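# Cap the marker and leave it on the desk

## Task

Press the cap fully home on the marker so that it snaps in place, and leave the capped marker lying on the desk. Then release it and back the hands away. The robot must not tip over or finish leaning, and the result only counts if it holds without the robot supporting it.

## Robot and tools

ROBOT. A two-wheeled cart (differential drive, no sideways motion) carries a head camera on pan/tilt joints and two small arms, left_arm and right_arm, each with a wrist camera and a two-jaw gripper (one fixed jaw, one swinging jaw). The cart is 0.53 m wide and spans x = -0.35 to 0.07 m. Each arm's vertical pan axis sits at x = -0.060, y = +0.155 (left) or -0.155 m (right); the shoulder is 0.03 m outward from that axis and 0.89 m high. Link lengths: upper arm 0.116, forearm 0.135, hand 0.162 m. The fixed-jaw tip reaches roughly 0.44 m from its pan axis at most, and cannot go below about 0.55 m above the floor.

FRAMES. Base frame: origin on the floor between the drive wheels, x ahead, y to the left, z up. The result's left_hand and right_hand are positions in this frame of each fixed-jaw tip; a held object sits next to that point on the swinging-jaw side. Hand axes: z along the fingers, y pointing from swinging jaw to fixed jaw. base_odometry is measured from the base frame as it was when the scene began, counted from wheel rotation only (slip looks like travel); heading is positive leftward, -3.142 to 3.142. Hand readings can be off by a few centimetres, differently per arm.

execute_actions. Argument actions: a list holding a single action, or empty (empty just reports state and images). An action may contain base, joints, or both; they start together. base must hold exactly one key: translate_m, a relative drive in metres from where the base last reported itself, forward positive, -1.4 to 1.4; or rotate_rad, a relative turn in radians, counter-clockwise (left) positive, -3.2 to 3.2. joints is one flat object covering head and both arms, keyed by joint name, each value an absolute target angle in radians. Ranges (tolerance for done): head_pan_rad -3.2..3.2 (0 ahead, + left); head_tilt_rad -0.76..1.45 (0 level, + down); per arm, with left_arm_ or right_arm_ prefix: shoulder_pan_rad -1.919..1.919; shoulder_lift_rad -1.745..1.745 (±0.1); elbow_flex_rad -1.69..1.58 (±0.07); wrist_flex_rad -1.658..1.658 (±0.03); wrist_roll_rad -2.743..2.841; gripper_rad 0..1.919; others ±0.02, gripper ±0.03. Joints you omit may still be driving toward earlier targets. Optional cameras: list from head_camera, left_wrist_camera, right_wrist_camera, all; omitted, null or all gives every camera, [] gives none. Any bad key, value or camera name rejects the whole call with no motion. If a result reports a stop, later motion, wait and finished_scene calls in that same reply are skipped.

wait: seconds 0 to 10; commands nothing new and returns state and images. zoom_image: camera plus region [x0, y0, x1, y1] in pixels of that camera's latest full image, origin top-left, at most 504 by 504. read_manual: only returns licence texts. finished_scene: scene = current scene number; final and irreversible, and its result says whether the goal was met.

JOINT CONVENTIONS. Pan: at 0 the left arm points left and the right arm right; positive is clockwise from above; straight ahead is +1.571 (left) and -1.571 (right). Bend: with lift, elbow and wrist at 0 the upper arm rises 0.24 rad off vertical outward and forearm and fingers are horizontal; positive bends downward; the sum of the three is the finger angle below horizontal (1.571 = pointing down, which requires the forearm no more than 0.08 rad above level). Roll: -1.522 closes the jaws across the arm's plane with the fixed jaw on the left looking outward; 1.619 puts it on the right; 0.049 closes in the plane, fixed jaw below (level fingers) or toward the pan axis (fingers down). Over furniture with level fingers keep the fixed jaw on the left, since the hand body then bulges about 0.08 m upward, not downward. Jaw gap by gripper angle: 0 → 0.003 m, 0.3 → 0.026, 0.6 → 0.049, 1 → 0.076, 1.919 → 0.106. Commanding below the contact angle squeezes, most at about 0.2 rad under it; lower adds nothing and risks a trip.

RESULT LINES. joint_positions gives readings; base_status and joint_status say how each commanded motion ended: done (for the base, wheels turned the full amount even if slipping); off_target (stopped short and may still push: load, obstruction or tripped motor; a gripper holding something shows this); time_out (target dropped, holds in place); not_followed, with a line joint command not followed and usually a cause, means a self-collision check refused the arm's targets (gripper still moves) and may retry them on later actions until given passable ones. contact_stop never appears. on_its_own lists uncommanded motion. pictures names the images' order. MOTOR HOT warns at 55 °C; OVER-TEMPERATURE FAULT at 70 °C halts that arm, and its unmet keys read limit_stop_at_motor_heat: resend the target.

CAUTIONS. Loaded or extended joints sag toward gravity; offset the next target by the observed sag. A joint held over 0.30 rad from target for about 2 s trips to 20 % torque without notice, and the simulation keeps running while you compose a reply; to reset, once the reading settles send a target 0.2 rad on the far side of the reading from the offending target (or 0.04 rad beyond a range end; a jaw uses the end). To stop a blocked joint pushing, command its current reading. One hand lifts about 0.4 kg at full reach, 0.7 kg close in. Stowed pose: pan -1.75 (left) / 1.75 (right), lift 0.05, elbow 1.35, wrist_flex -1.55, roll -1.52; stow in two steps (wrist joints first, then the other three), and leave stow by moving the big joints before the wrist. Turning with stowed arms needs 0.44 m free radius; turning or reversing next to a desk can snag the cart's rear and topple it. Pushing or pulling, especially pulling something ahead, can tip the robot. Never let the arms or hands collide or press hard on each other. Avoid dropping, slamming or shoving objects.

Each tool is called after "Emit:" as name(argument=value, ...), one argument or row to a line, values as JSON.

## Session

Emit:
execute_actions(
  actions=[],
)

Scene clock: 0.00 s.
base_odometry: x=+0.000 y=+0.000 heading=+0.000 (m, m, rad; odometry frame)
base_status: not commanded
joint_positions: head_pan_rad=-0.026 head_tilt_rad=+0.031 left_arm_shoulder_pan_rad=-1.731 left_arm_shoulder_lift_rad=+0.094 left_arm_elbow_flex_rad=+1.306 left_arm_wrist_flex_rad=-1.593 left_arm_wrist_roll_rad=-1.531 left_arm_gripper_rad=+1.920 right_arm_shoulder_pan_rad=+1.725 right_arm_shoulder_lift_rad=+0.003 right_arm_elbow_flex_rad=+1.304 right_arm_wrist_flex_rad=-1.484 right_arm_wrist_roll_rad=-1.545 right_arm_gripper_rad=+1.920
joint_status: not commanded
left_hand: x=-0.3100 y=+0.1069 z=+0.9021 quat_wxyz=(-0.065, -0.634, -0.048, +0.769) (m; base frame)
right_hand: x=-0.3151 y=-0.1231 z=+0.9058 quat_wxyz=(-0.051, +0.639, -0.057, -0.765) (m; base frame)
pictures: head_camera, left_wrist_camera, right_wrist_camera
Images, in order (width x height): head_camera 644x476, left_wrist_camera 644x476, right_wrist_camera 644x476.

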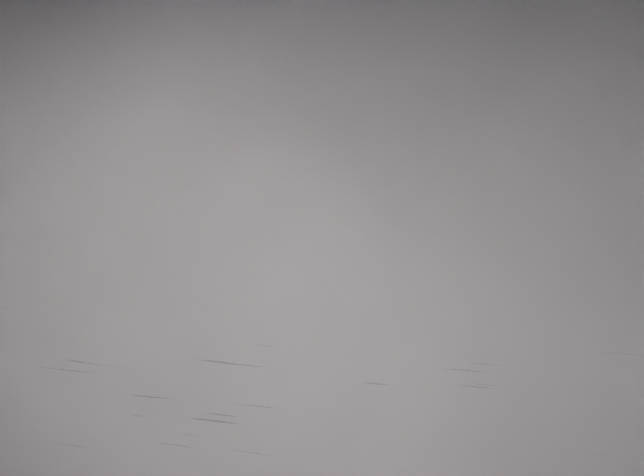

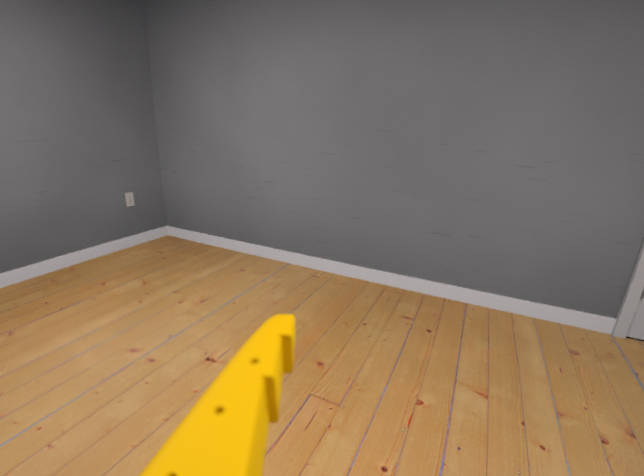

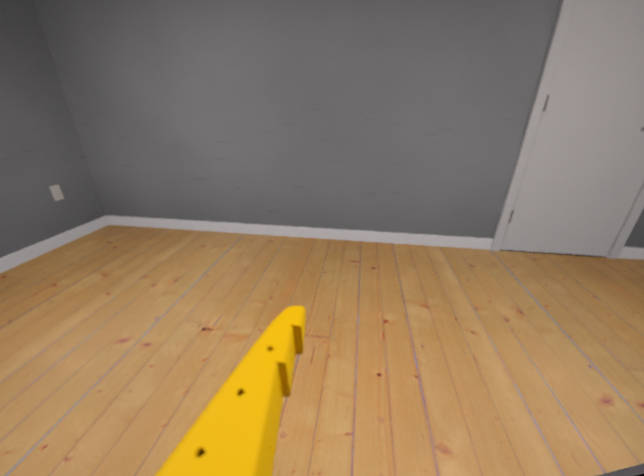

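Emit:
execute_actions(
  actions=[
    {"joints":{"head_tilt_rad":0.7}},
  ],
  cameras=["head_camera"],
)

Scene clock: 2.93 s.
base_odometry: x=+0.000 y=+0.000 heading=+0.000 (m, m, rad; odometry frame)
base_status: not commanded
joint_positions: head_pan_rad=-0.026 head_tilt_rad=+0.694 left_arm_shoulder_pan_rad=-1.731 left_arm_shoulder_lift_rad=+0.094 left_arm_elbow_flex_rad=+1.306 left_arm_wrist_flex_rad=-1.593 left_arm_wrist_roll_rad=-1.531 left_arm_gripper_rad=+1.920 right_arm_shoulder_pan_rad=+1.725 right_arm_shoulder_lift_rad=+0.003 right_arm_elbow_flex_rad=+1.304 right_arm_wrist_flex_rad=-1.484 right_arm_wrist_roll_rad=-1.545 right_arm_gripper_rad=+1.920
joint_status: all done
left_hand: x=-0.3100 y=+0.1069 z=+0.9021 quat_wxyz=(-0.065, -0.634, -0.048, +0.769) (m; base frame)
right_hand: x=-0.3151 y=-0.1231 z=+0.9058 quat_wxyz=(-0.051, +0.639, -0.057, -0.765) (m; base frame)
pictures: head_camera
Images, in order (width x height): head_camera 644x476.

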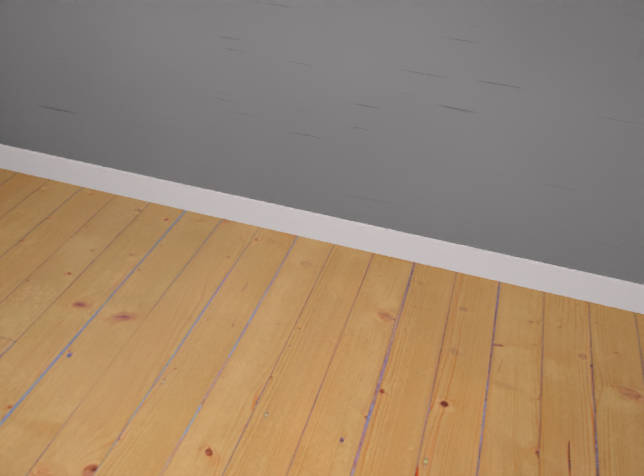

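Emit:
execute_actions(
  actions=[
    {"joints":{"head_pan_rad":1.2,"head_tilt_rad":0.5}},
  ],
  cameras=["head_camera"],
)

Emit:
execute_actions(
  actions=[
    {"joints":{"head_pan_rad":-1.2,"head_tilt_rad":0.5}},
  ],
  cameras=["head_camera"],
)

Scene clock: 7.53 s.
base_odometry: x=+0.000 y=+0.000 heading=+0.000 (m, m, rad; odometry frame)
base_status: not commanded
joint_positions: head_pan_rad=+1.190 head_tilt_rad=+0.514 left_arm_shoulder_pan_rad=-1.731 left_arm_shoulder_lift_rad=+0.094 left_arm_elbow_flex_rad=+1.306 left_arm_wrist_flex_rad=-1.593 left_arm_wrist_roll_rad=-1.531 left_arm_gripper_rad=+1.920 right_arm_shoulder_pan_rad=+1.725 right_arm_shoulder_lift_rad=+0.003 right_arm_elbow_flex_rad=+1.304 right_arm_wrist_flex_rad=-1.484 right_arm_wrist_roll_rad=-1.545 right_arm_gripper_rad=+1.920
joint_status: all done
left_hand: x=-0.3100 y=+0.1069 z=+0.9021 quat_wxyz=(-0.065, -0.634, -0.048, +0.769) (m; base frame)
right_hand: x=-0.3151 y=-0.1231 z=+0.9058 quat_wxyz=(-0.051, +0.639, -0.057, -0.765) (m; base frame)
pictures: head_camera
Images, in order (width x height): head_camera 644x476.

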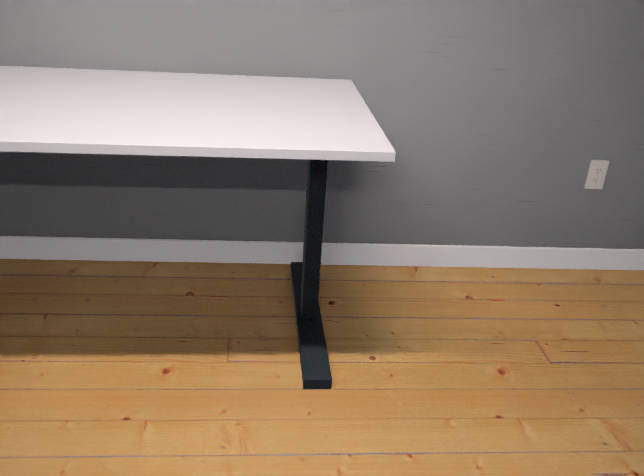

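Scene clock: 9.93 s.
base_odometry: x=+0.000 y=+0.000 heading=+0.000 (m, m, rad; odometry frame)
base_status: not commanded
joint_positions: head_pan_rad=-1.190 head_tilt_rad=+0.514 left_arm_shoulder_pan_rad=-1.731 left_arm_shoulder_lift_rad=+0.094 left_arm_elbow_flex_rad=+1.306 left_arm_wrist_flex_rad=-1.593 left_arm_wrist_roll_rad=-1.531 left_arm_gripper_rad=+1.920 right_arm_shoulder_pan_rad=+1.725 right_arm_shoulder_lift_rad=+0.003 right_arm_elbow_flex_rad=+1.304 right_arm_wrist_flex_rad=-1.484 right_arm_wrist_roll_rad=-1.545 right_arm_gripper_rad=+1.920
joint_status: all done
left_hand: x=-0.3100 y=+0.1069 z=+0.9021 quat_wxyz=(-0.065, -0.634, -0.048, +0.769) (m; base frame)
right_hand: x=-0.3151 y=-0.1231 z=+0.9058 quat_wxyz=(-0.051, +0.639, -0.057, -0.765) (m; base frame)
pictures: head_camera
Images, in order (width x height): head_camera 644x476.

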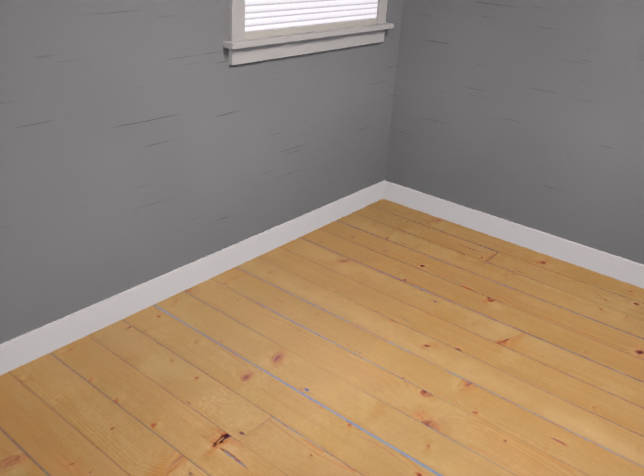

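Emit:
execute_actions(
  actions=[
    {"joints":{"head_pan_rad":1.8,"head_tilt_rad":0.4}},
  ],
  cameras=["head_camera"],
)

Scene clock: 14.50 s.
base_odometry: x=+0.000 y=+0.000 heading=+0.000 (m, m, rad; odometry frame)
base_status: not commanded
joint_positions: head_pan_rad=+1.790 head_tilt_rad=+0.413 left_arm_shoulder_pan_rad=-1.731 left_arm_shoulder_lift_rad=+0.094 left_arm_elbow_flex_rad=+1.306 left_arm_wrist_flex_rad=-1.593 left_arm_wrist_roll_rad=-1.531 left_arm_gripper_rad=+1.920 right_arm_shoulder_pan_rad=+1.725 right_arm_shoulder_lift_rad=+0.003 right_arm_elbow_flex_rad=+1.304 right_arm_wrist_flex_rad=-1.484 right_arm_wrist_roll_rad=-1.545 right_arm_gripper_rad=+1.920
joint_status: all done
left_hand: x=-0.3100 y=+0.1069 z=+0.9021 quat_wxyz=(-0.065, -0.634, -0.048, +0.769) (m; base frame)
right_hand: x=-0.3151 y=-0.1231 z=+0.9058 quat_wxyz=(-0.051, +0.639, -0.057, -0.765) (m; base frame)
pictures: head_camera
Images, in order (width x height): head_camera 644x476.

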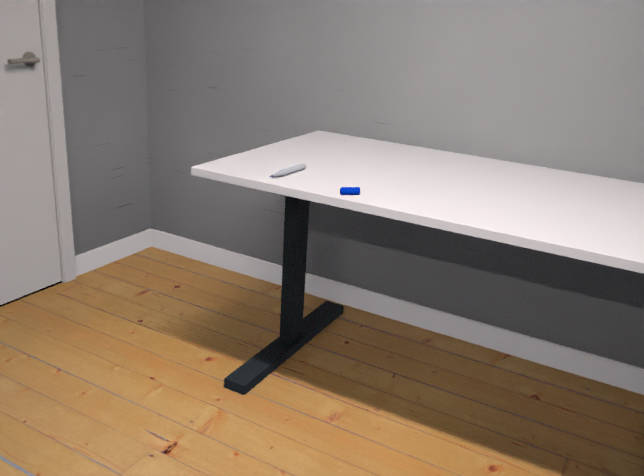

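Emit:
execute_actions(
  actions=[
    {"base":{"rotate_rad":2.12},"joints":{"head_pan_rad":-0.5,"head_tilt_rad":0.5}},
  ],
  cameras=[],
)

Emit:
execute_actions(
  actions=[
    {"base":{"translate_m":0.95}},
  ],
  cameras=[],
)

Emit:
execute_actions(
  actions=[
    {"base":{"rotate_rad":-0.9},"joints":{"head_pan_rad":0,"head_tilt_rad":0.65}},
  ],
  cameras=["head_camera"],
)

Scene clock: 27.37 s.
base_odometry: x=-0.001 y=+0.000 heading=+2.119 (m, m, rad; odometry frame)
base_status: done
joint_positions: head_pan_rad=-0.490 head_tilt_rad=+0.494 left_arm_shoulder_pan_rad=-1.731 left_arm_shoulder_lift_rad=+0.094 left_arm_elbow_flex_rad=+1.306 left_arm_wrist_flex_rad=-1.593 left_arm_wrist_roll_rad=-1.531 left_arm_gripper_rad=+1.920 right_arm_shoulder_pan_rad=+1.725 right_arm_shoulder_lift_rad=+0.003 right_arm_elbow_flex_rad=+1.304 right_arm_wrist_flex_rad=-1.484 right_arm_wrist_roll_rad=-1.545 right_arm_gripper_rad=+1.920
joint_status: all done
left_hand: x=-0.3100 y=+0.1069 z=+0.9021 quat_wxyz=(-0.065, -0.634, -0.048, +0.769) (m; base frame)
right_hand: x=-0.3151 y=-0.1231 z=+0.9058 quat_wxyz=(-0.051, +0.639, -0.057, -0.765) (m; base frame)
pictures: none
No camera images: the call's "cameras" was empty. Leave "cameras" out to get every camera's image.

Scene clock: 33.03 s.
base_odometry: x=-0.498 y=+0.810 heading=+2.120 (m, m, rad; odometry frame)
base_status: done
joint_positions: head_pan_rad=-0.490 head_tilt_rad=+0.494 left_arm_shoulder_pan_rad=-1.731 left_arm_shoulder_lift_rad=+0.094 left_arm_elbow_flex_rad=+1.306 left_arm_wrist_flex_rad=-1.593 left_arm_wrist_roll_rad=-1.531 left_arm_gripper_rad=+1.920 right_arm_shoulder_pan_rad=+1.725 right_arm_shoulder_lift_rad=+0.003 right_arm_elbow_flex_rad=+1.304 right_arm_wrist_flex_rad=-1.484 right_arm_wrist_roll_rad=-1.545 right_arm_gripper_rad=+1.920
joint_status: not commanded
left_hand: x=-0.3100 y=+0.1069 z=+0.9021 quat_wxyz=(-0.065, -0.634, -0.048, +0.769) (m; base frame)
right_hand: x=-0.3151 y=-0.1231 z=+0.9058 quat_wxyz=(-0.051, +0.639, -0.057, -0.765) (m; base frame)
pictures: none
No camera images: the call's "cameras" was empty. Leave "cameras" out to get every camera's image.

Scene clock: 34.87 s.
base_odometry: x=-0.498 y=+0.809 heading=+1.220 (m, m, rad; odometry frame)
base_status: done
joint_positions: head_pan_rad=-0.010 head_tilt_rad=+0.644 left_arm_shoulder_pan_rad=-1.731 left_arm_shoulder_lift_rad=+0.094 left_arm_elbow_flex_rad=+1.306 left_arm_wrist_flex_rad=-1.593 left_arm_wrist_roll_rad=-1.531 left_arm_gripper_rad=+1.920 right_arm_shoulder_pan_rad=+1.725 right_arm_shoulder_lift_rad=+0.003 right_arm_elbow_flex_rad=+1.304 right_arm_wrist_flex_rad=-1.484 right_arm_wrist_roll_rad=-1.545 right_arm_gripper_rad=+1.920
joint_status: all done
left_hand: x=-0.3100 y=+0.1069 z=+0.9021 quat_wxyz=(-0.065, -0.634, -0.048, +0.769) (m; base frame)
right_hand: x=-0.3151 y=-0.1231 z=+0.9058 quat_wxyz=(-0.051, +0.639, -0.057, -0.765) (m; base frame)
pictures: head_camera
Images, in order (width x height): head_camera 644x476.

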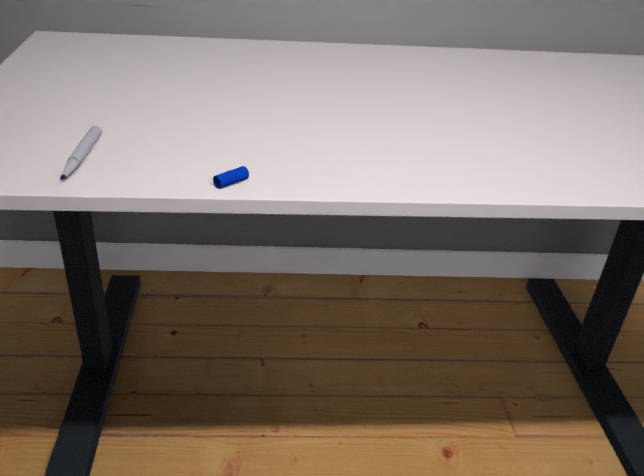

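Emit:
execute_actions(
  actions=[
    {"base":{"rotate_rad":0.65}},
  ],
  cameras=[],
)

Emit:
execute_actions(
  actions=[
    {"base":{"translate_m":0.5}},
  ],
  cameras=[],
)

Emit:
execute_actions(
  actions=[
    {"base":{"rotate_rad":-0.68},"joints":{"head_pan_rad":0,"head_tilt_rad":0.95}},
  ],
  cameras=["head_camera"],
)

Scene clock: 59.20 s.
base_odometry: x=-0.497 y=+0.808 heading=+1.870 (m, m, rad; odometry frame)
base_status: done
joint_positions: head_pan_rad=-0.010 head_tilt_rad=+0.644 left_arm_shoulder_pan_rad=-1.731 left_arm_shoulder_lift_rad=+0.094 left_arm_elbow_flex_rad=+1.306 left_arm_wrist_flex_rad=-1.593 left_arm_wrist_roll_rad=-1.531 left_arm_gripper_rad=+1.920 right_arm_shoulder_pan_rad=+1.725 right_arm_shoulder_lift_rad=+0.003 right_arm_elbow_flex_rad=+1.304 right_arm_wrist_flex_rad=-1.484 right_arm_wrist_roll_rad=-1.545 right_arm_gripper_rad=+1.920
joint_status: not commanded
left_hand: x=-0.3100 y=+0.1069 z=+0.9021 quat_wxyz=(-0.065, -0.634, -0.048, +0.769) (m; base frame)
right_hand: x=-0.3151 y=-0.1231 z=+0.9058 quat_wxyz=(-0.051, +0.639, -0.057, -0.765) (m; base frame)
pictures: none
No camera images: the call's "cameras" was empty. Leave "cameras" out to get every camera's image.

Scene clock: 62.53 s.
base_odometry: x=-0.646 y=+1.286 heading=+1.871 (m, m, rad; odometry frame)
base_status: done
joint_positions: head_pan_rad=-0.010 head_tilt_rad=+0.644 left_arm_shoulder_pan_rad=-1.731 left_arm_shoulder_lift_rad=+0.094 left_arm_elbow_flex_rad=+1.306 left_arm_wrist_flex_rad=-1.593 left_arm_wrist_roll_rad=-1.531 left_arm_gripper_rad=+1.920 right_arm_shoulder_pan_rad=+1.725 right_arm_shoulder_lift_rad=+0.003 right_arm_elbow_flex_rad=+1.304 right_arm_wrist_flex_rad=-1.484 right_arm_wrist_roll_rad=-1.545 right_arm_gripper_rad=+1.920
joint_status: not commanded
left_hand: x=-0.3100 y=+0.1069 z=+0.9021 quat_wxyz=(-0.065, -0.634, -0.048, +0.769) (m; base frame)
right_hand: x=-0.3151 y=-0.1231 z=+0.9058 quat_wxyz=(-0.051, +0.639, -0.057, -0.765) (m; base frame)
pictures: none
No camera images: the call's "cameras" was empty. Leave "cameras" out to get every camera's image.

Scene clock: 64.10 s.
base_odometry: x=-0.646 y=+1.285 heading=+1.192 (m, m, rad; odometry frame)
base_status: done
joint_positions: head_pan_rad=-0.010 head_tilt_rad=+0.945 left_arm_shoulder_pan_rad=-1.731 left_arm_shoulder_lift_rad=+0.094 left_arm_elbow_flex_rad=+1.306 left_arm_wrist_flex_rad=-1.593 left_arm_wrist_roll_rad=-1.531 left_arm_gripper_rad=+1.920 right_arm_shoulder_pan_rad=+1.725 right_arm_shoulder_lift_rad=+0.003 right_arm_elbow_flex_rad=+1.304 right_arm_wrist_flex_rad=-1.484 right_arm_wrist_roll_rad=-1.545 right_arm_gripper_rad=+1.920
joint_status: all done
left_hand: x=-0.3100 y=+0.1069 z=+0.9021 quat_wxyz=(-0.065, -0.634, -0.048, +0.769) (m; base frame)
right_hand: x=-0.3151 y=-0.1231 z=+0.9058 quat_wxyz=(-0.051, +0.639, -0.057, -0.765) (m; base frame)
pictures: head_camera
Images, in order (width x height): head_camera 644x476.

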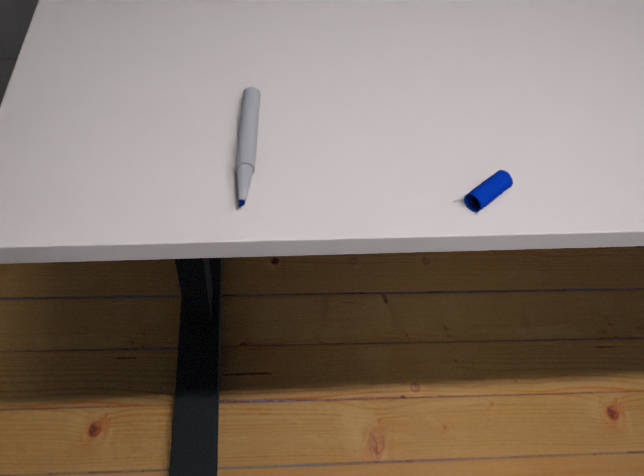

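Emit:
execute_actions(
  actions=[
    {"joints":{"head_tilt_rad":1.3,"left_arm_shoulder_pan_rad":1.57,"left_arm_shoulder_lift_rad":-0.3,"left_arm_elbow_flex_rad":0.6,"right_arm_shoulder_pan_rad":-1.57,"right_arm_shoulder_lift_rad":-0.3,"right_arm_elbow_flex_rad":0.6}},
  ],
  cameras=["head_camera"],
)

Scene clock: 72.07 s.
base_odometry: x=-0.646 y=+1.285 heading=+1.192 (m, m, rad; odometry frame)
base_status: not commanded
joint_positions: head_pan_rad=-0.010 head_tilt_rad=+1.295 left_arm_shoulder_pan_rad=+1.558 left_arm_shoulder_lift_rad=-0.270 left_arm_elbow_flex_rad=+0.637 left_arm_wrist_flex_rad=-1.593 left_arm_wrist_roll_rad=-1.531 left_arm_gripper_rad=+1.920 right_arm_shoulder_pan_rad=-1.559 right_arm_shoulder_lift_rad=-0.264 right_arm_elbow_flex_rad=+0.637 right_arm_wrist_flex_rad=-1.484 right_arm_wrist_roll_rad=-1.545 right_arm_gripper_rad=+1.920
joint_status: all done
left_hand: x=+0.1495 y=+0.1654 z=+1.1174 quat_wxyz=(+0.985, +0.000, +0.172, +0.011) (m; base frame)
right_hand: x=+0.1670 y=-0.1500 z=+1.1095 quat_wxyz=(+0.974, +0.004, +0.228, +0.005) (m; base frame)
pictures: head_camera
Images, in order (width x height): head_camera 644x476.

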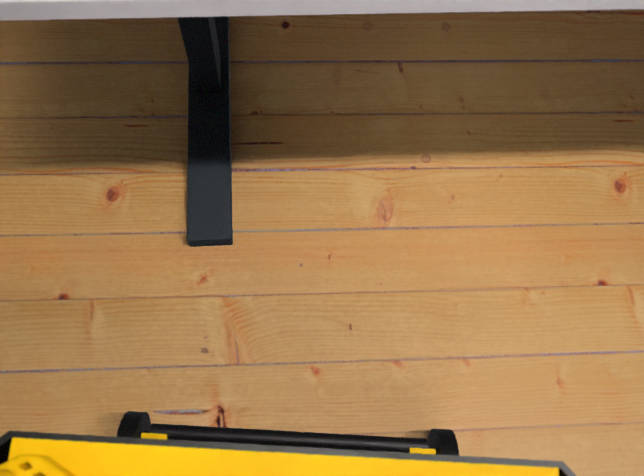

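Emit:
execute_actions(
  actions=[
    {"base":{"translate_m":0.2},"joints":{"head_tilt_rad":1.15,"left_arm_wrist_flex_rad":1.2,"right_arm_wrist_flex_rad":1.2,"left_arm_shoulder_lift_rad":-0.4,"right_arm_shoulder_lift_rad":-0.4,"left_arm_elbow_flex_rad":0.3,"right_arm_elbow_flex_rad":0.3}},
  ],
)

Scene clock: 82.23 s.
base_odometry: x=-0.572 y=+1.471 heading=+1.190 (m, m, rad; odometry frame)
base_status: done
joint_positions: head_pan_rad=-0.010 head_tilt_rad=+1.165 left_arm_shoulder_pan_rad=+1.558 left_arm_shoulder_lift_rad=-0.374 left_arm_elbow_flex_rad=+0.340 left_arm_wrist_flex_rad=+1.191 left_arm_wrist_roll_rad=-1.531 left_arm_gripper_rad=+1.920 right_arm_shoulder_pan_rad=-1.559 right_arm_shoulder_lift_rad=-0.370 right_arm_elbow_flex_rad=+0.338 right_arm_wrist_flex_rad=+1.195 right_arm_wrist_roll_rad=-1.545 right_arm_gripper_rad=+1.920
joint_status: all done
left_hand: x=+0.1543 y=+0.1654 z=+0.8718 quat_wxyz=(+0.206, -0.002, +0.979, +0.002) (m; base frame)
right_hand: x=+0.1542 y=-0.1498 z=+0.8712 quat_wxyz=(+0.203, +0.017, +0.979, +0.001) (m; base frame)
pictures: head_camera, left_wrist_camera, right_wrist_camera
Images, in order (width x height): head_camera 644x476, left_wrist_camera 644x476, right_wrist_camera 644x476.

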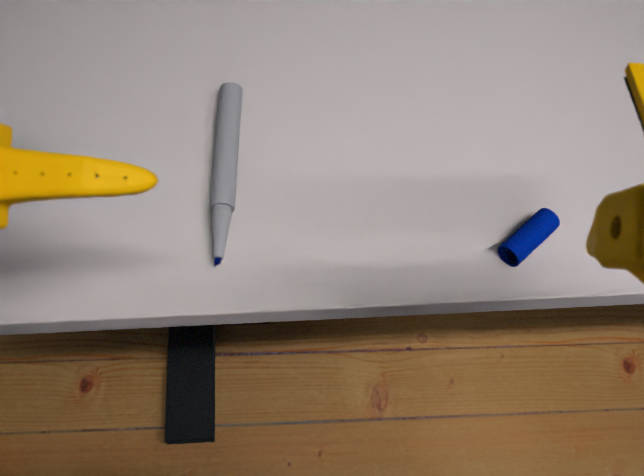

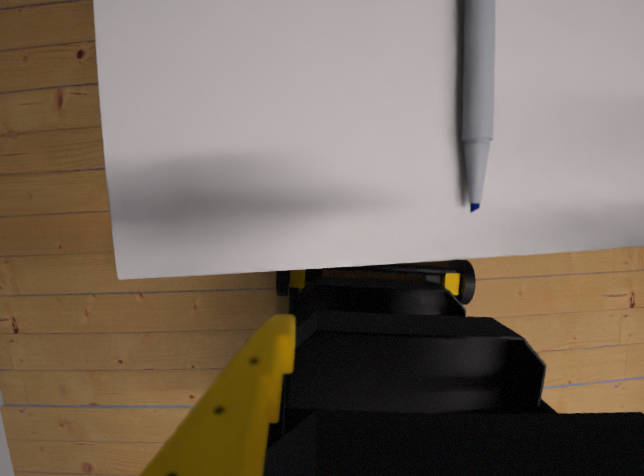

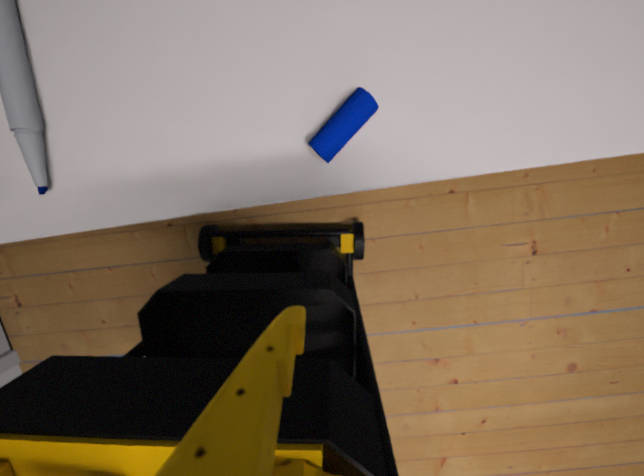

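Emit:
execute_actions(
  actions=[
    {"base":{"translate_m":0.04},"joints":{"left_arm_shoulder_pan_rad":1.85,"left_arm_shoulder_lift_rad":0.66,"left_arm_elbow_flex_rad":-0.69,"left_arm_wrist_flex_rad":1.52,"left_arm_wrist_roll_rad":-1.24,"left_arm_gripper_rad":0.6}},
  ],
  cameras=["head_camera","left_wrist_camera"],
)

Scene clock: 114.77 s.
base_odometry: x=-0.556 y=+1.508 heading=+1.190 (m, m, rad; odometry frame)
base_status: done
joint_positions: head_pan_rad=-0.010 head_tilt_rad=+1.165 left_arm_shoulder_pan_rad=+1.839 left_arm_shoulder_lift_rad=+0.673 left_arm_elbow_flex_rad=-0.653 left_arm_wrist_flex_rad=+1.509 left_arm_wrist_roll_rad=-1.248 left_arm_gripper_rad=+0.609 right_arm_shoulder_pan_rad=-1.559 right_arm_shoulder_lift_rad=-0.370 right_arm_elbow_flex_rad=+0.336 right_arm_wrist_flex_rad=+1.196 right_arm_wrist_roll_rad=-1.545 right_arm_gripper_rad=+1.920
joint_status: all done
left_hand: x=+0.1944 y=+0.0928 z=+0.8064 quat_wxyz=(+0.020, -0.003, +1.000, -0.006) (m; base frame)
right_hand: x=+0.1542 y=-0.1498 z=+0.8715 quat_wxyz=(+0.203, +0.017, +0.979, +0.001) (m; base frame)
pictures: head_camera, left_wrist_camera
Images, in order (width x height): head_camera 644x476, left_wrist_camera 644x476.

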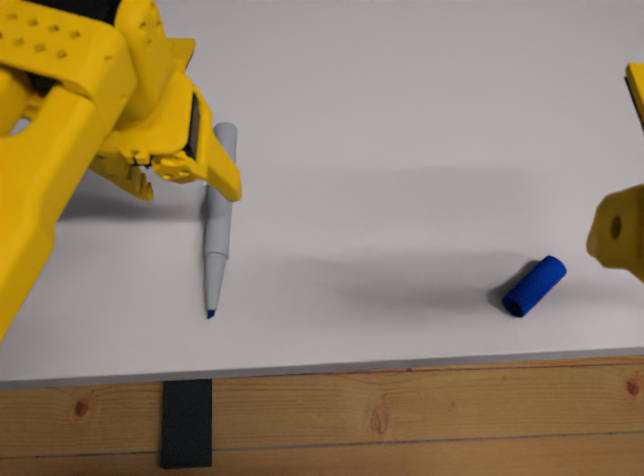

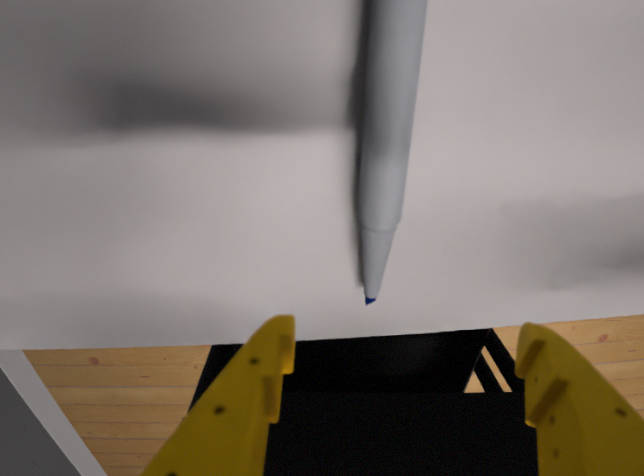

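Emit:
execute_actions(
  actions=[
    {"joints":{"left_arm_shoulder_lift_rad":0.83,"left_arm_elbow_flex_rad":-0.63,"left_arm_wrist_flex_rad":1.28},"base":{"translate_m":0}},
  ],
  cameras=["head_camera","left_wrist_camera"],
)

Scene clock: 120.47 s.
base_odometry: x=-0.556 y=+1.508 heading=+1.190 (m, m, rad; odometry frame)
base_status: done
joint_positions: head_pan_rad=-0.010 head_tilt_rad=+1.165 left_arm_shoulder_pan_rad=+1.839 left_arm_shoulder_lift_rad=+0.847 left_arm_elbow_flex_rad=-0.628 left_arm_wrist_flex_rad=+1.294 left_arm_wrist_roll_rad=-1.248 left_arm_gripper_rad=+0.609 right_arm_shoulder_pan_rad=-1.559 right_arm_shoulder_lift_rad=-0.370 right_arm_elbow_flex_rad=+0.336 right_arm_wrist_flex_rad=+1.196 right_arm_wrist_roll_rad=-1.545 right_arm_gripper_rad=+1.920
joint_status: all done
left_hand: x=+0.2053 y=+0.0898 z=+0.7630 quat_wxyz=(+0.028, -0.003, +1.000, -0.008) (m; base frame)
right_hand: x=+0.1542 y=-0.1498 z=+0.8715 quat_wxyz=(+0.203, +0.017, +0.979, +0.001) (m; base frame)
pictures: head_camera, left_wrist_camera
Images, in order (width x height): head_camera 644x476, left_wrist_camera 644x476.

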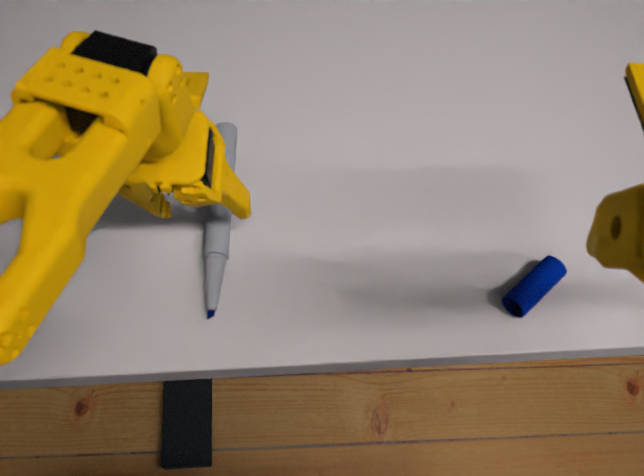

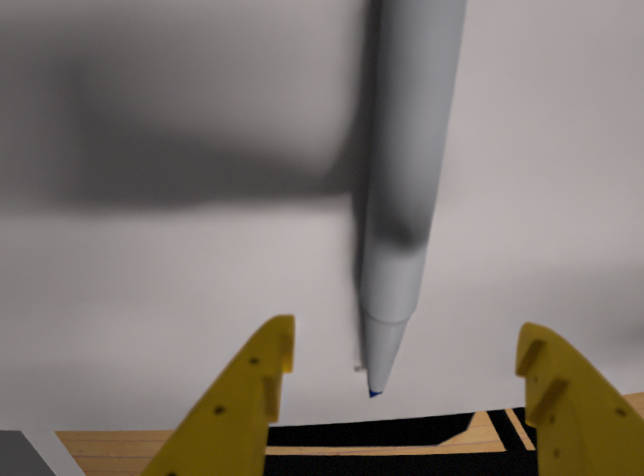

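Emit:
execute_actions(
  actions=[
    {"joints":{"left_arm_shoulder_pan_rad":1.88,"left_arm_shoulder_lift_rad":1.0,"left_arm_elbow_flex_rad":-0.72,"left_arm_wrist_flex_rad":1.16}},
  ],
  cameras=["head_camera","left_wrist_camera"],
)

Scene clock: 127.47 s.
base_odometry: x=-0.556 y=+1.508 heading=+1.190 (m, m, rad; odometry frame)
base_status: not commanded
joint_positions: head_pan_rad=-0.010 head_tilt_rad=+1.165 left_arm_shoulder_pan_rad=+1.870 left_arm_shoulder_lift_rad=+1.017 left_arm_elbow_flex_rad=-0.683 left_arm_wrist_flex_rad=+1.173 left_arm_wrist_roll_rad=-1.248 left_arm_gripper_rad=+0.609 right_arm_shoulder_pan_rad=-1.559 right_arm_shoulder_lift_rad=-0.370 right_arm_elbow_flex_rad=+0.336 right_arm_wrist_flex_rad=+1.196 right_arm_wrist_roll_rad=-1.545 right_arm_gripper_rad=+1.920
joint_status: all done
left_hand: x=+0.2079 y=+0.0802 z=+0.7298 quat_wxyz=(+0.031, +0.013, +0.999, -0.009) (m; base frame)
right_hand: x=+0.1542 y=-0.1498 z=+0.8715 quat_wxyz=(+0.203, +0.017, +0.979, +0.001) (m; base frame)
pictures: head_camera, left_wrist_camera
Images, in order (width x height): head_camera 644x476, left_wrist_camera 644x476.

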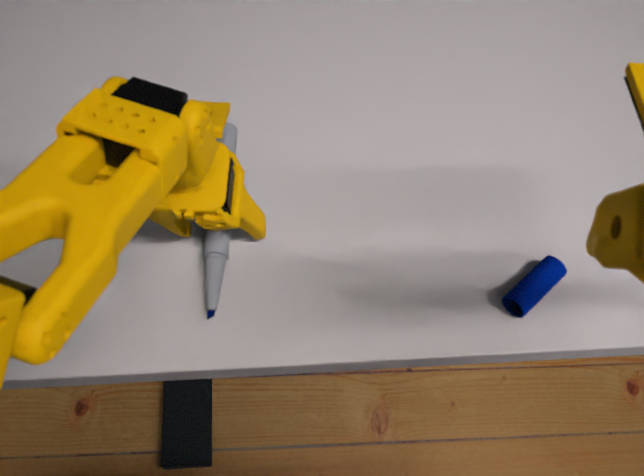

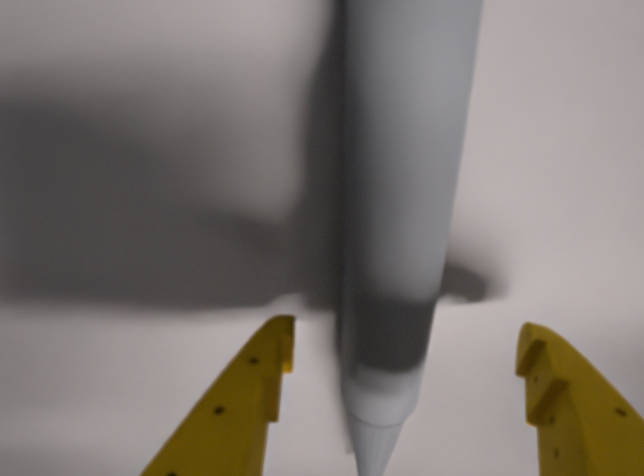

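Emit:
execute_actions(
  actions=[
    {"joints":{"left_arm_shoulder_lift_rad":1.04,"left_arm_wrist_flex_rad":1.04}},
  ],
  cameras=["head_camera","left_wrist_camera"],
)

Scene clock: 131.97 s.
base_odometry: x=-0.556 y=+1.508 heading=+1.190 (m, m, rad; odometry frame)
base_status: not commanded
joint_positions: head_pan_rad=-0.010 head_tilt_rad=+1.165 left_arm_shoulder_pan_rad=+1.870 left_arm_shoulder_lift_rad=+1.054 left_arm_elbow_flex_rad=-0.688 left_arm_wrist_flex_rad=+1.053 left_arm_wrist_roll_rad=-1.248 left_arm_gripper_rad=+0.609 right_arm_shoulder_pan_rad=-1.559 right_arm_shoulder_lift_rad=-0.370 right_arm_elbow_flex_rad=+0.336 right_arm_wrist_flex_rad=+1.196 right_arm_wrist_roll_rad=-1.545 right_arm_gripper_rad=+1.920
joint_status: all done
left_hand: x=+0.2211 y=+0.0761 z=+0.7229 quat_wxyz=(+0.073, +0.013, +0.997, -0.021) (m; base frame)
right_hand: x=+0.1542 y=-0.1498 z=+0.8715 quat_wxyz=(+0.203, +0.017, +0.979, +0.001) (m; base frame)
pictures: head_camera, left_wrist_camera
Images, in order (width x height): head_camera 644x476, left_wrist_camera 644x476.

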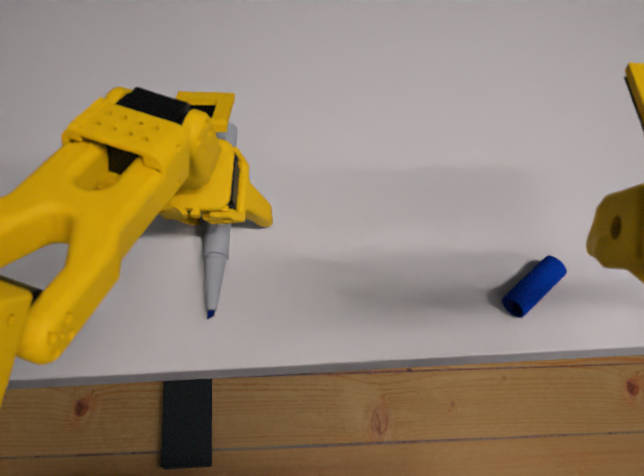

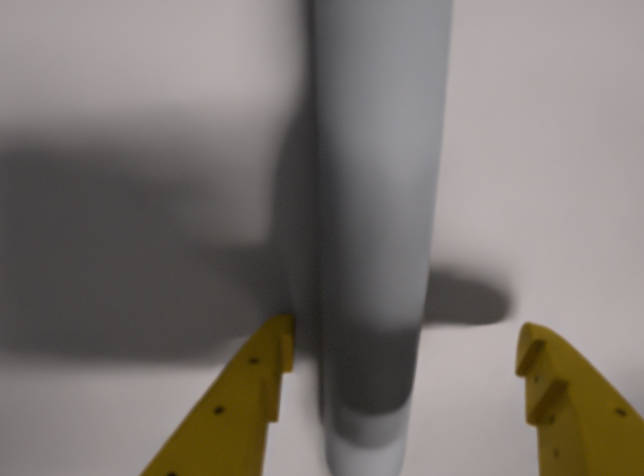

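Emit:
execute_actions(
  actions=[
    {"joints":{"left_arm_gripper_rad":0.08,"right_arm_shoulder_lift_rad":0.1,"right_arm_elbow_flex_rad":0.31,"right_arm_wrist_flex_rad":1.13,"right_arm_wrist_roll_rad":0.83,"right_arm_gripper_rad":0.6}},
  ],
)

Scene clock: 141.70 s.
base_odometry: x=-0.556 y=+1.508 heading=+1.190 (m, m, rad; odometry frame)
base_status: not commanded
joint_positions: head_pan_rad=-0.010 head_tilt_rad=+1.165 left_arm_shoulder_pan_rad=+1.870 left_arm_shoulder_lift_rad=+1.054 left_arm_elbow_flex_rad=-0.689 left_arm_wrist_flex_rad=+1.052 left_arm_wrist_roll_rad=-1.248 left_arm_gripper_rad=+0.206 right_arm_shoulder_pan_rad=-1.559 right_arm_shoulder_lift_rad=+0.107 right_arm_elbow_flex_rad=+0.336 right_arm_wrist_flex_rad=+1.136 right_arm_wrist_roll_rad=+0.821 right_arm_gripper_rad=+0.608
joint_status: left_arm_gripper_rad off_target (ended at +0.206, target +0.080); the others done
left_hand: x=+0.2216 y=+0.0760 z=+0.7231 quat_wxyz=(+0.074, +0.013, +0.997, -0.022) (m; base frame)
right_hand: x=+0.1273 y=-0.1631 z=+0.7893 quat_wxyz=(-0.002, -0.919, +0.394, +0.004) (m; base frame)
pictures: head_camera, left_wrist_camera, right_wrist_camera
Images, in order (width x height): head_camera 644x476, left_wrist_camera 644x476, right_wrist_camera 644x476.

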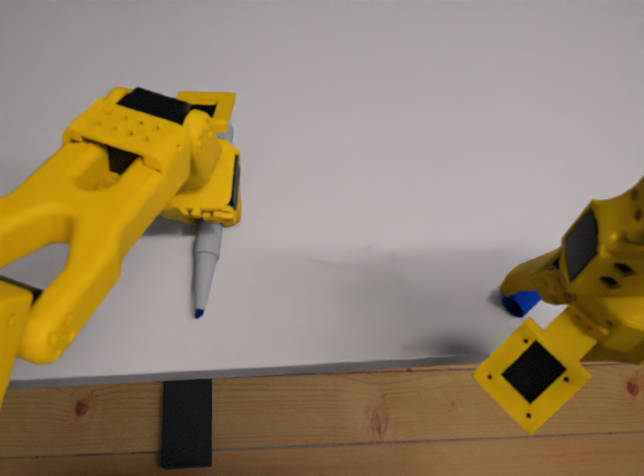

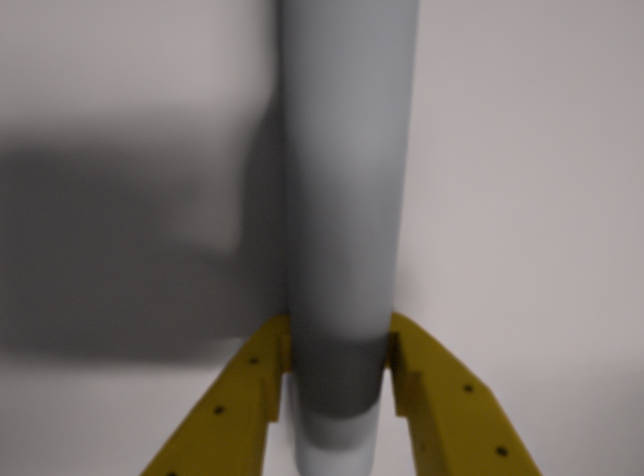

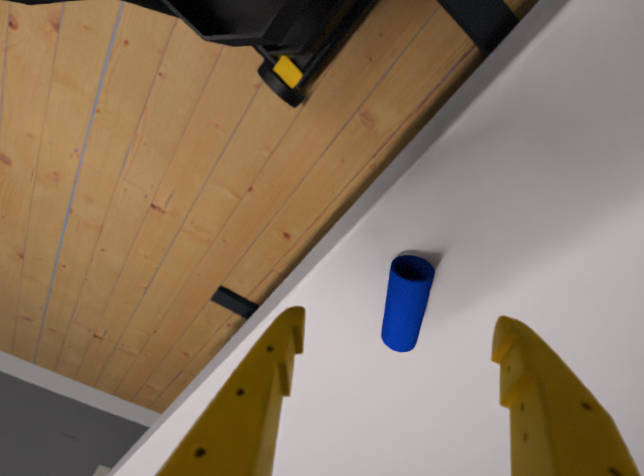

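Emit:
execute_actions(
  actions=[
    {"joints":{"left_arm_shoulder_lift_rad":0.93,"left_arm_wrist_flex_rad":1.12,"right_arm_shoulder_pan_rad":-1.42,"right_arm_shoulder_lift_rad":0.57,"right_arm_elbow_flex_rad":-0.18,"right_arm_wrist_flex_rad":1.13,"right_arm_wrist_roll_rad":0.96}},
  ],
  cameras=[],
)

Emit:
execute_actions(
  actions=[
    {"joints":{"left_arm_wrist_roll_rad":0.45,"left_arm_shoulder_pan_rad":1.919}},
  ],
)

Scene clock: 151.93 s.
base_odometry: x=-0.556 y=+1.508 heading=+1.190 (m, m, rad; odometry frame)
base_status: not commanded
joint_positions: head_pan_rad=-0.010 head_tilt_rad=+1.165 left_arm_shoulder_pan_rad=+1.870 left_arm_shoulder_lift_rad=+0.991 left_arm_elbow_flex_rad=-0.689 left_arm_wrist_flex_rad=+1.110 left_arm_wrist_roll_rad=-1.248 left_arm_gripper_rad=+0.206 right_arm_shoulder_pan_rad=-1.432 right_arm_shoulder_lift_rad=+0.586 right_arm_elbow_flex_rad=-0.148 right_arm_wrist_flex_rad=+1.136 right_arm_wrist_roll_rad=+0.951 right_arm_gripper_rad=+0.608
joint_status: all done
left_hand: x=+0.2226 y=+0.0757 z=+0.7383 quat_wxyz=(+0.076, +0.013, +0.997, -0.022) (m; base frame)
right_hand: x=+0.1720 y=-0.1941 z=+0.7594 quat_wxyz=(+0.000, -0.920, +0.393, +0.001) (m; base frame)
pictures: none
No camera images: the call's "cameras" was empty. Leave "cameras" out to get every camera's image.

Scene clock: 154.00 s.
base_odometry: x=-0.556 y=+1.508 heading=+1.190 (m, m, rad; odometry frame)
base_status: not commanded
joint_positions: head_pan_rad=-0.010 head_tilt_rad=+1.165 left_arm_shoulder_pan_rad=+1.909 left_arm_shoulder_lift_rad=+0.985 left_arm_elbow_flex_rad=-0.689 left_arm_wrist_flex_rad=+1.110 left_arm_wrist_roll_rad=+0.442 left_arm_gripper_rad=+0.206 right_arm_shoulder_pan_rad=-1.432 right_arm_shoulder_lift_rad=+0.586 right_arm_elbow_flex_rad=-0.148 right_arm_wrist_flex_rad=+1.136 right_arm_wrist_roll_rad=+0.951 right_arm_gripper_rad=+0.608
joint_status: all done
left_hand: x=+0.2120 y=+0.0556 z=+0.7391 quat_wxyz=(+0.034, -0.724, +0.685, -0.076) (m; base frame)
right_hand: x=+0.1720 y=-0.1941 z=+0.7594 quat_wxyz=(+0.000, -0.920, +0.393, +0.001) (m; base frame)
pictures: head_camera, left_wrist_camera, right_wrist_camera
Images, in order (width x height): head_camera 644x476, left_wrist_camera 644x476, right_wrist_camera 644x476.

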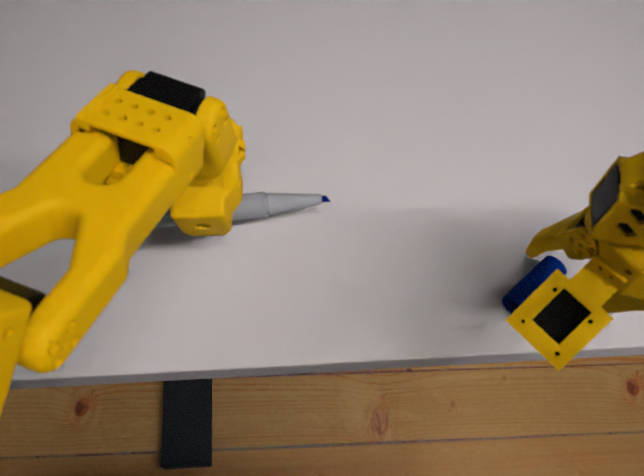

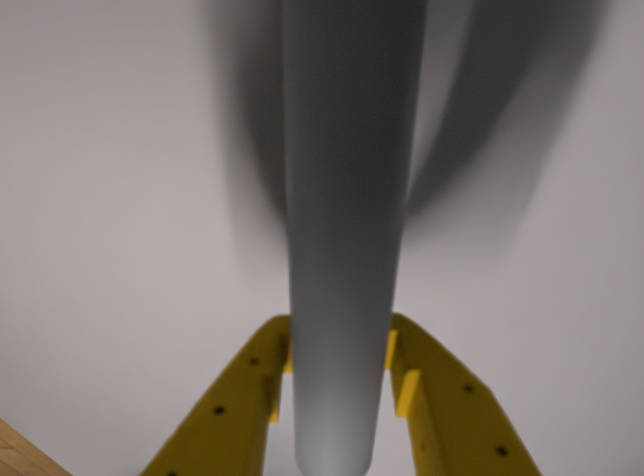

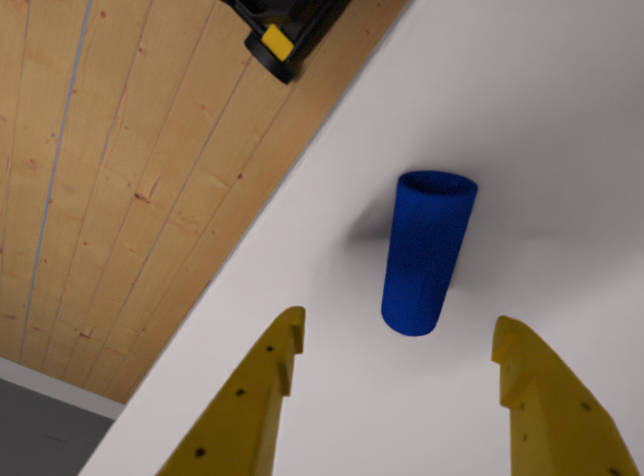

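Emit:
execute_actions(
  actions=[
    {"joints":{"left_arm_shoulder_lift_rad":1.035,"left_arm_wrist_flex_rad":1.05,"left_arm_wrist_roll_rad":0.40,"right_arm_shoulder_pan_rad":-1.46,"right_arm_shoulder_lift_rad":0.79,"right_arm_elbow_flex_rad":-0.39,"right_arm_wrist_flex_rad":1.09,"right_arm_wrist_roll_rad":0.88}},
  ],
  cameras=["head_camera","right_wrist_camera"],
)

Scene clock: 161.20 s.
base_odometry: x=-0.556 y=+1.508 heading=+1.190 (m, m, rad; odometry frame)
base_status: not commanded
joint_positions: head_pan_rad=-0.010 head_tilt_rad=+1.165 left_arm_shoulder_pan_rad=+1.909 left_arm_shoulder_lift_rad=+1.048 left_arm_elbow_flex_rad=-0.689 left_arm_wrist_flex_rad=+1.064 left_arm_wrist_roll_rad=+0.408 left_arm_gripper_rad=+0.092 right_arm_shoulder_pan_rad=-1.448 right_arm_shoulder_lift_rad=+0.810 right_arm_elbow_flex_rad=-0.360 right_arm_wrist_flex_rad=+1.098 right_arm_wrist_roll_rad=+0.890 right_arm_gripper_rad=+0.608
joint_status: all done
on_its_own: left_arm_gripper_rad moved -0.113 to your old target +0.080
left_hand: x=+0.2093 y=+0.0568 z=+0.7237 quat_wxyz=(+0.031, -0.712, +0.698, -0.067) (m; base frame)
right_hand: x=+0.1909 y=-0.1921 z=+0.7368 quat_wxyz=(+0.003, -0.911, +0.413, -0.011) (m; base frame)
pictures: head_camera, right_wrist_camera
Images, in order (width x height): head_camera 644x476, right_wrist_camera 644x476.

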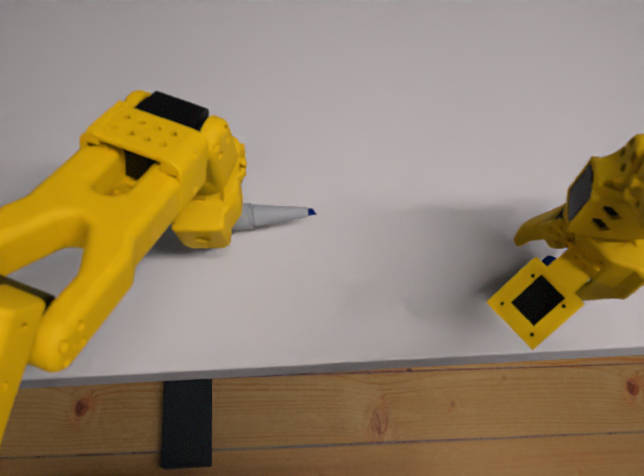

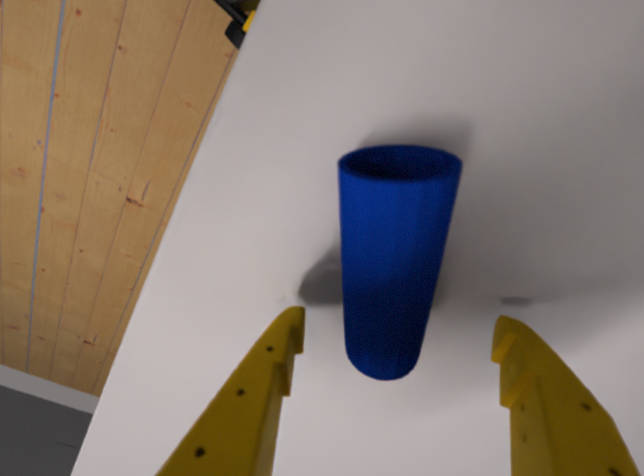

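Emit:
execute_actions(
  actions=[
    {"joints":{"left_arm_gripper_rad":0.45,"right_arm_shoulder_lift_rad":0.825,"right_arm_wrist_flex_rad":1.06}},
  ],
)

Scene clock: 164.83 s.
base_odometry: x=-0.556 y=+1.508 heading=+1.190 (m, m, rad; odometry frame)
base_status: not commanded
joint_positions: head_pan_rad=-0.010 head_tilt_rad=+1.165 left_arm_shoulder_pan_rad=+1.909 left_arm_shoulder_lift_rad=+1.049 left_arm_elbow_flex_rad=-0.689 left_arm_wrist_flex_rad=+1.062 left_arm_wrist_roll_rad=+0.408 left_arm_gripper_rad=+0.439 right_arm_shoulder_pan_rad=-1.448 right_arm_shoulder_lift_rad=+0.831 right_arm_elbow_flex_rad=-0.366 right_arm_wrist_flex_rad=+1.070 right_arm_wrist_roll_rad=+0.890 right_arm_gripper_rad=+0.608
joint_status: all done
left_hand: x=+0.2093 y=+0.0568 z=+0.7233 quat_wxyz=(+0.031, -0.712, +0.698, -0.067) (m; base frame)
right_hand: x=+0.1933 y=-0.1924 z=+0.7328 quat_wxyz=(+0.005, -0.910, +0.413, -0.017) (m; base frame)
pictures: head_camera, left_wrist_camera, right_wrist_camera
Images, in order (width x height): head_camera 644x476, left_wrist_camera 644x476, right_wrist_camera 644x476.

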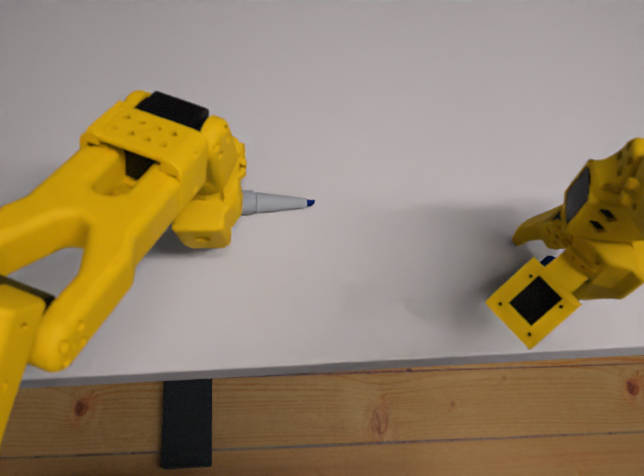

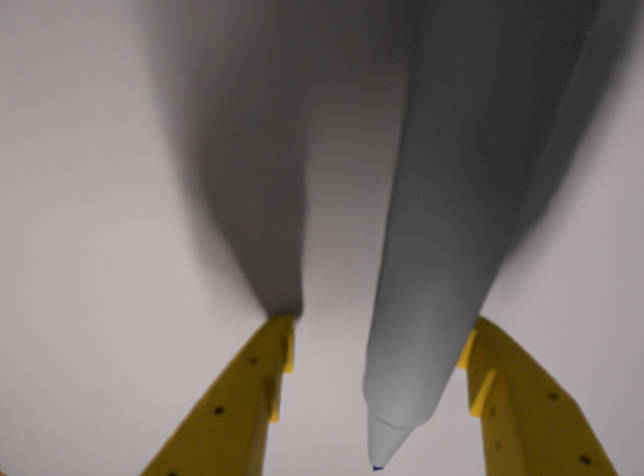

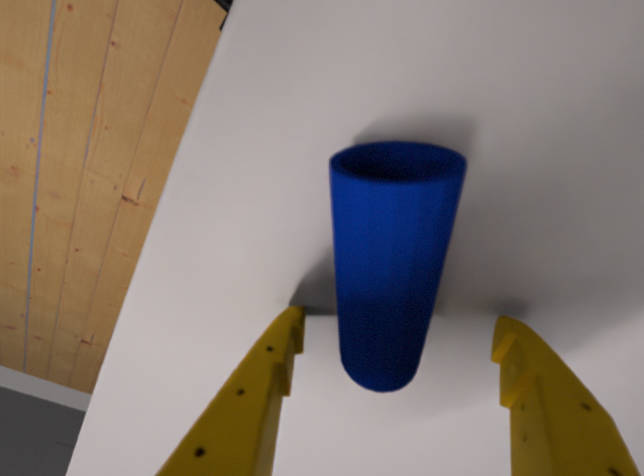

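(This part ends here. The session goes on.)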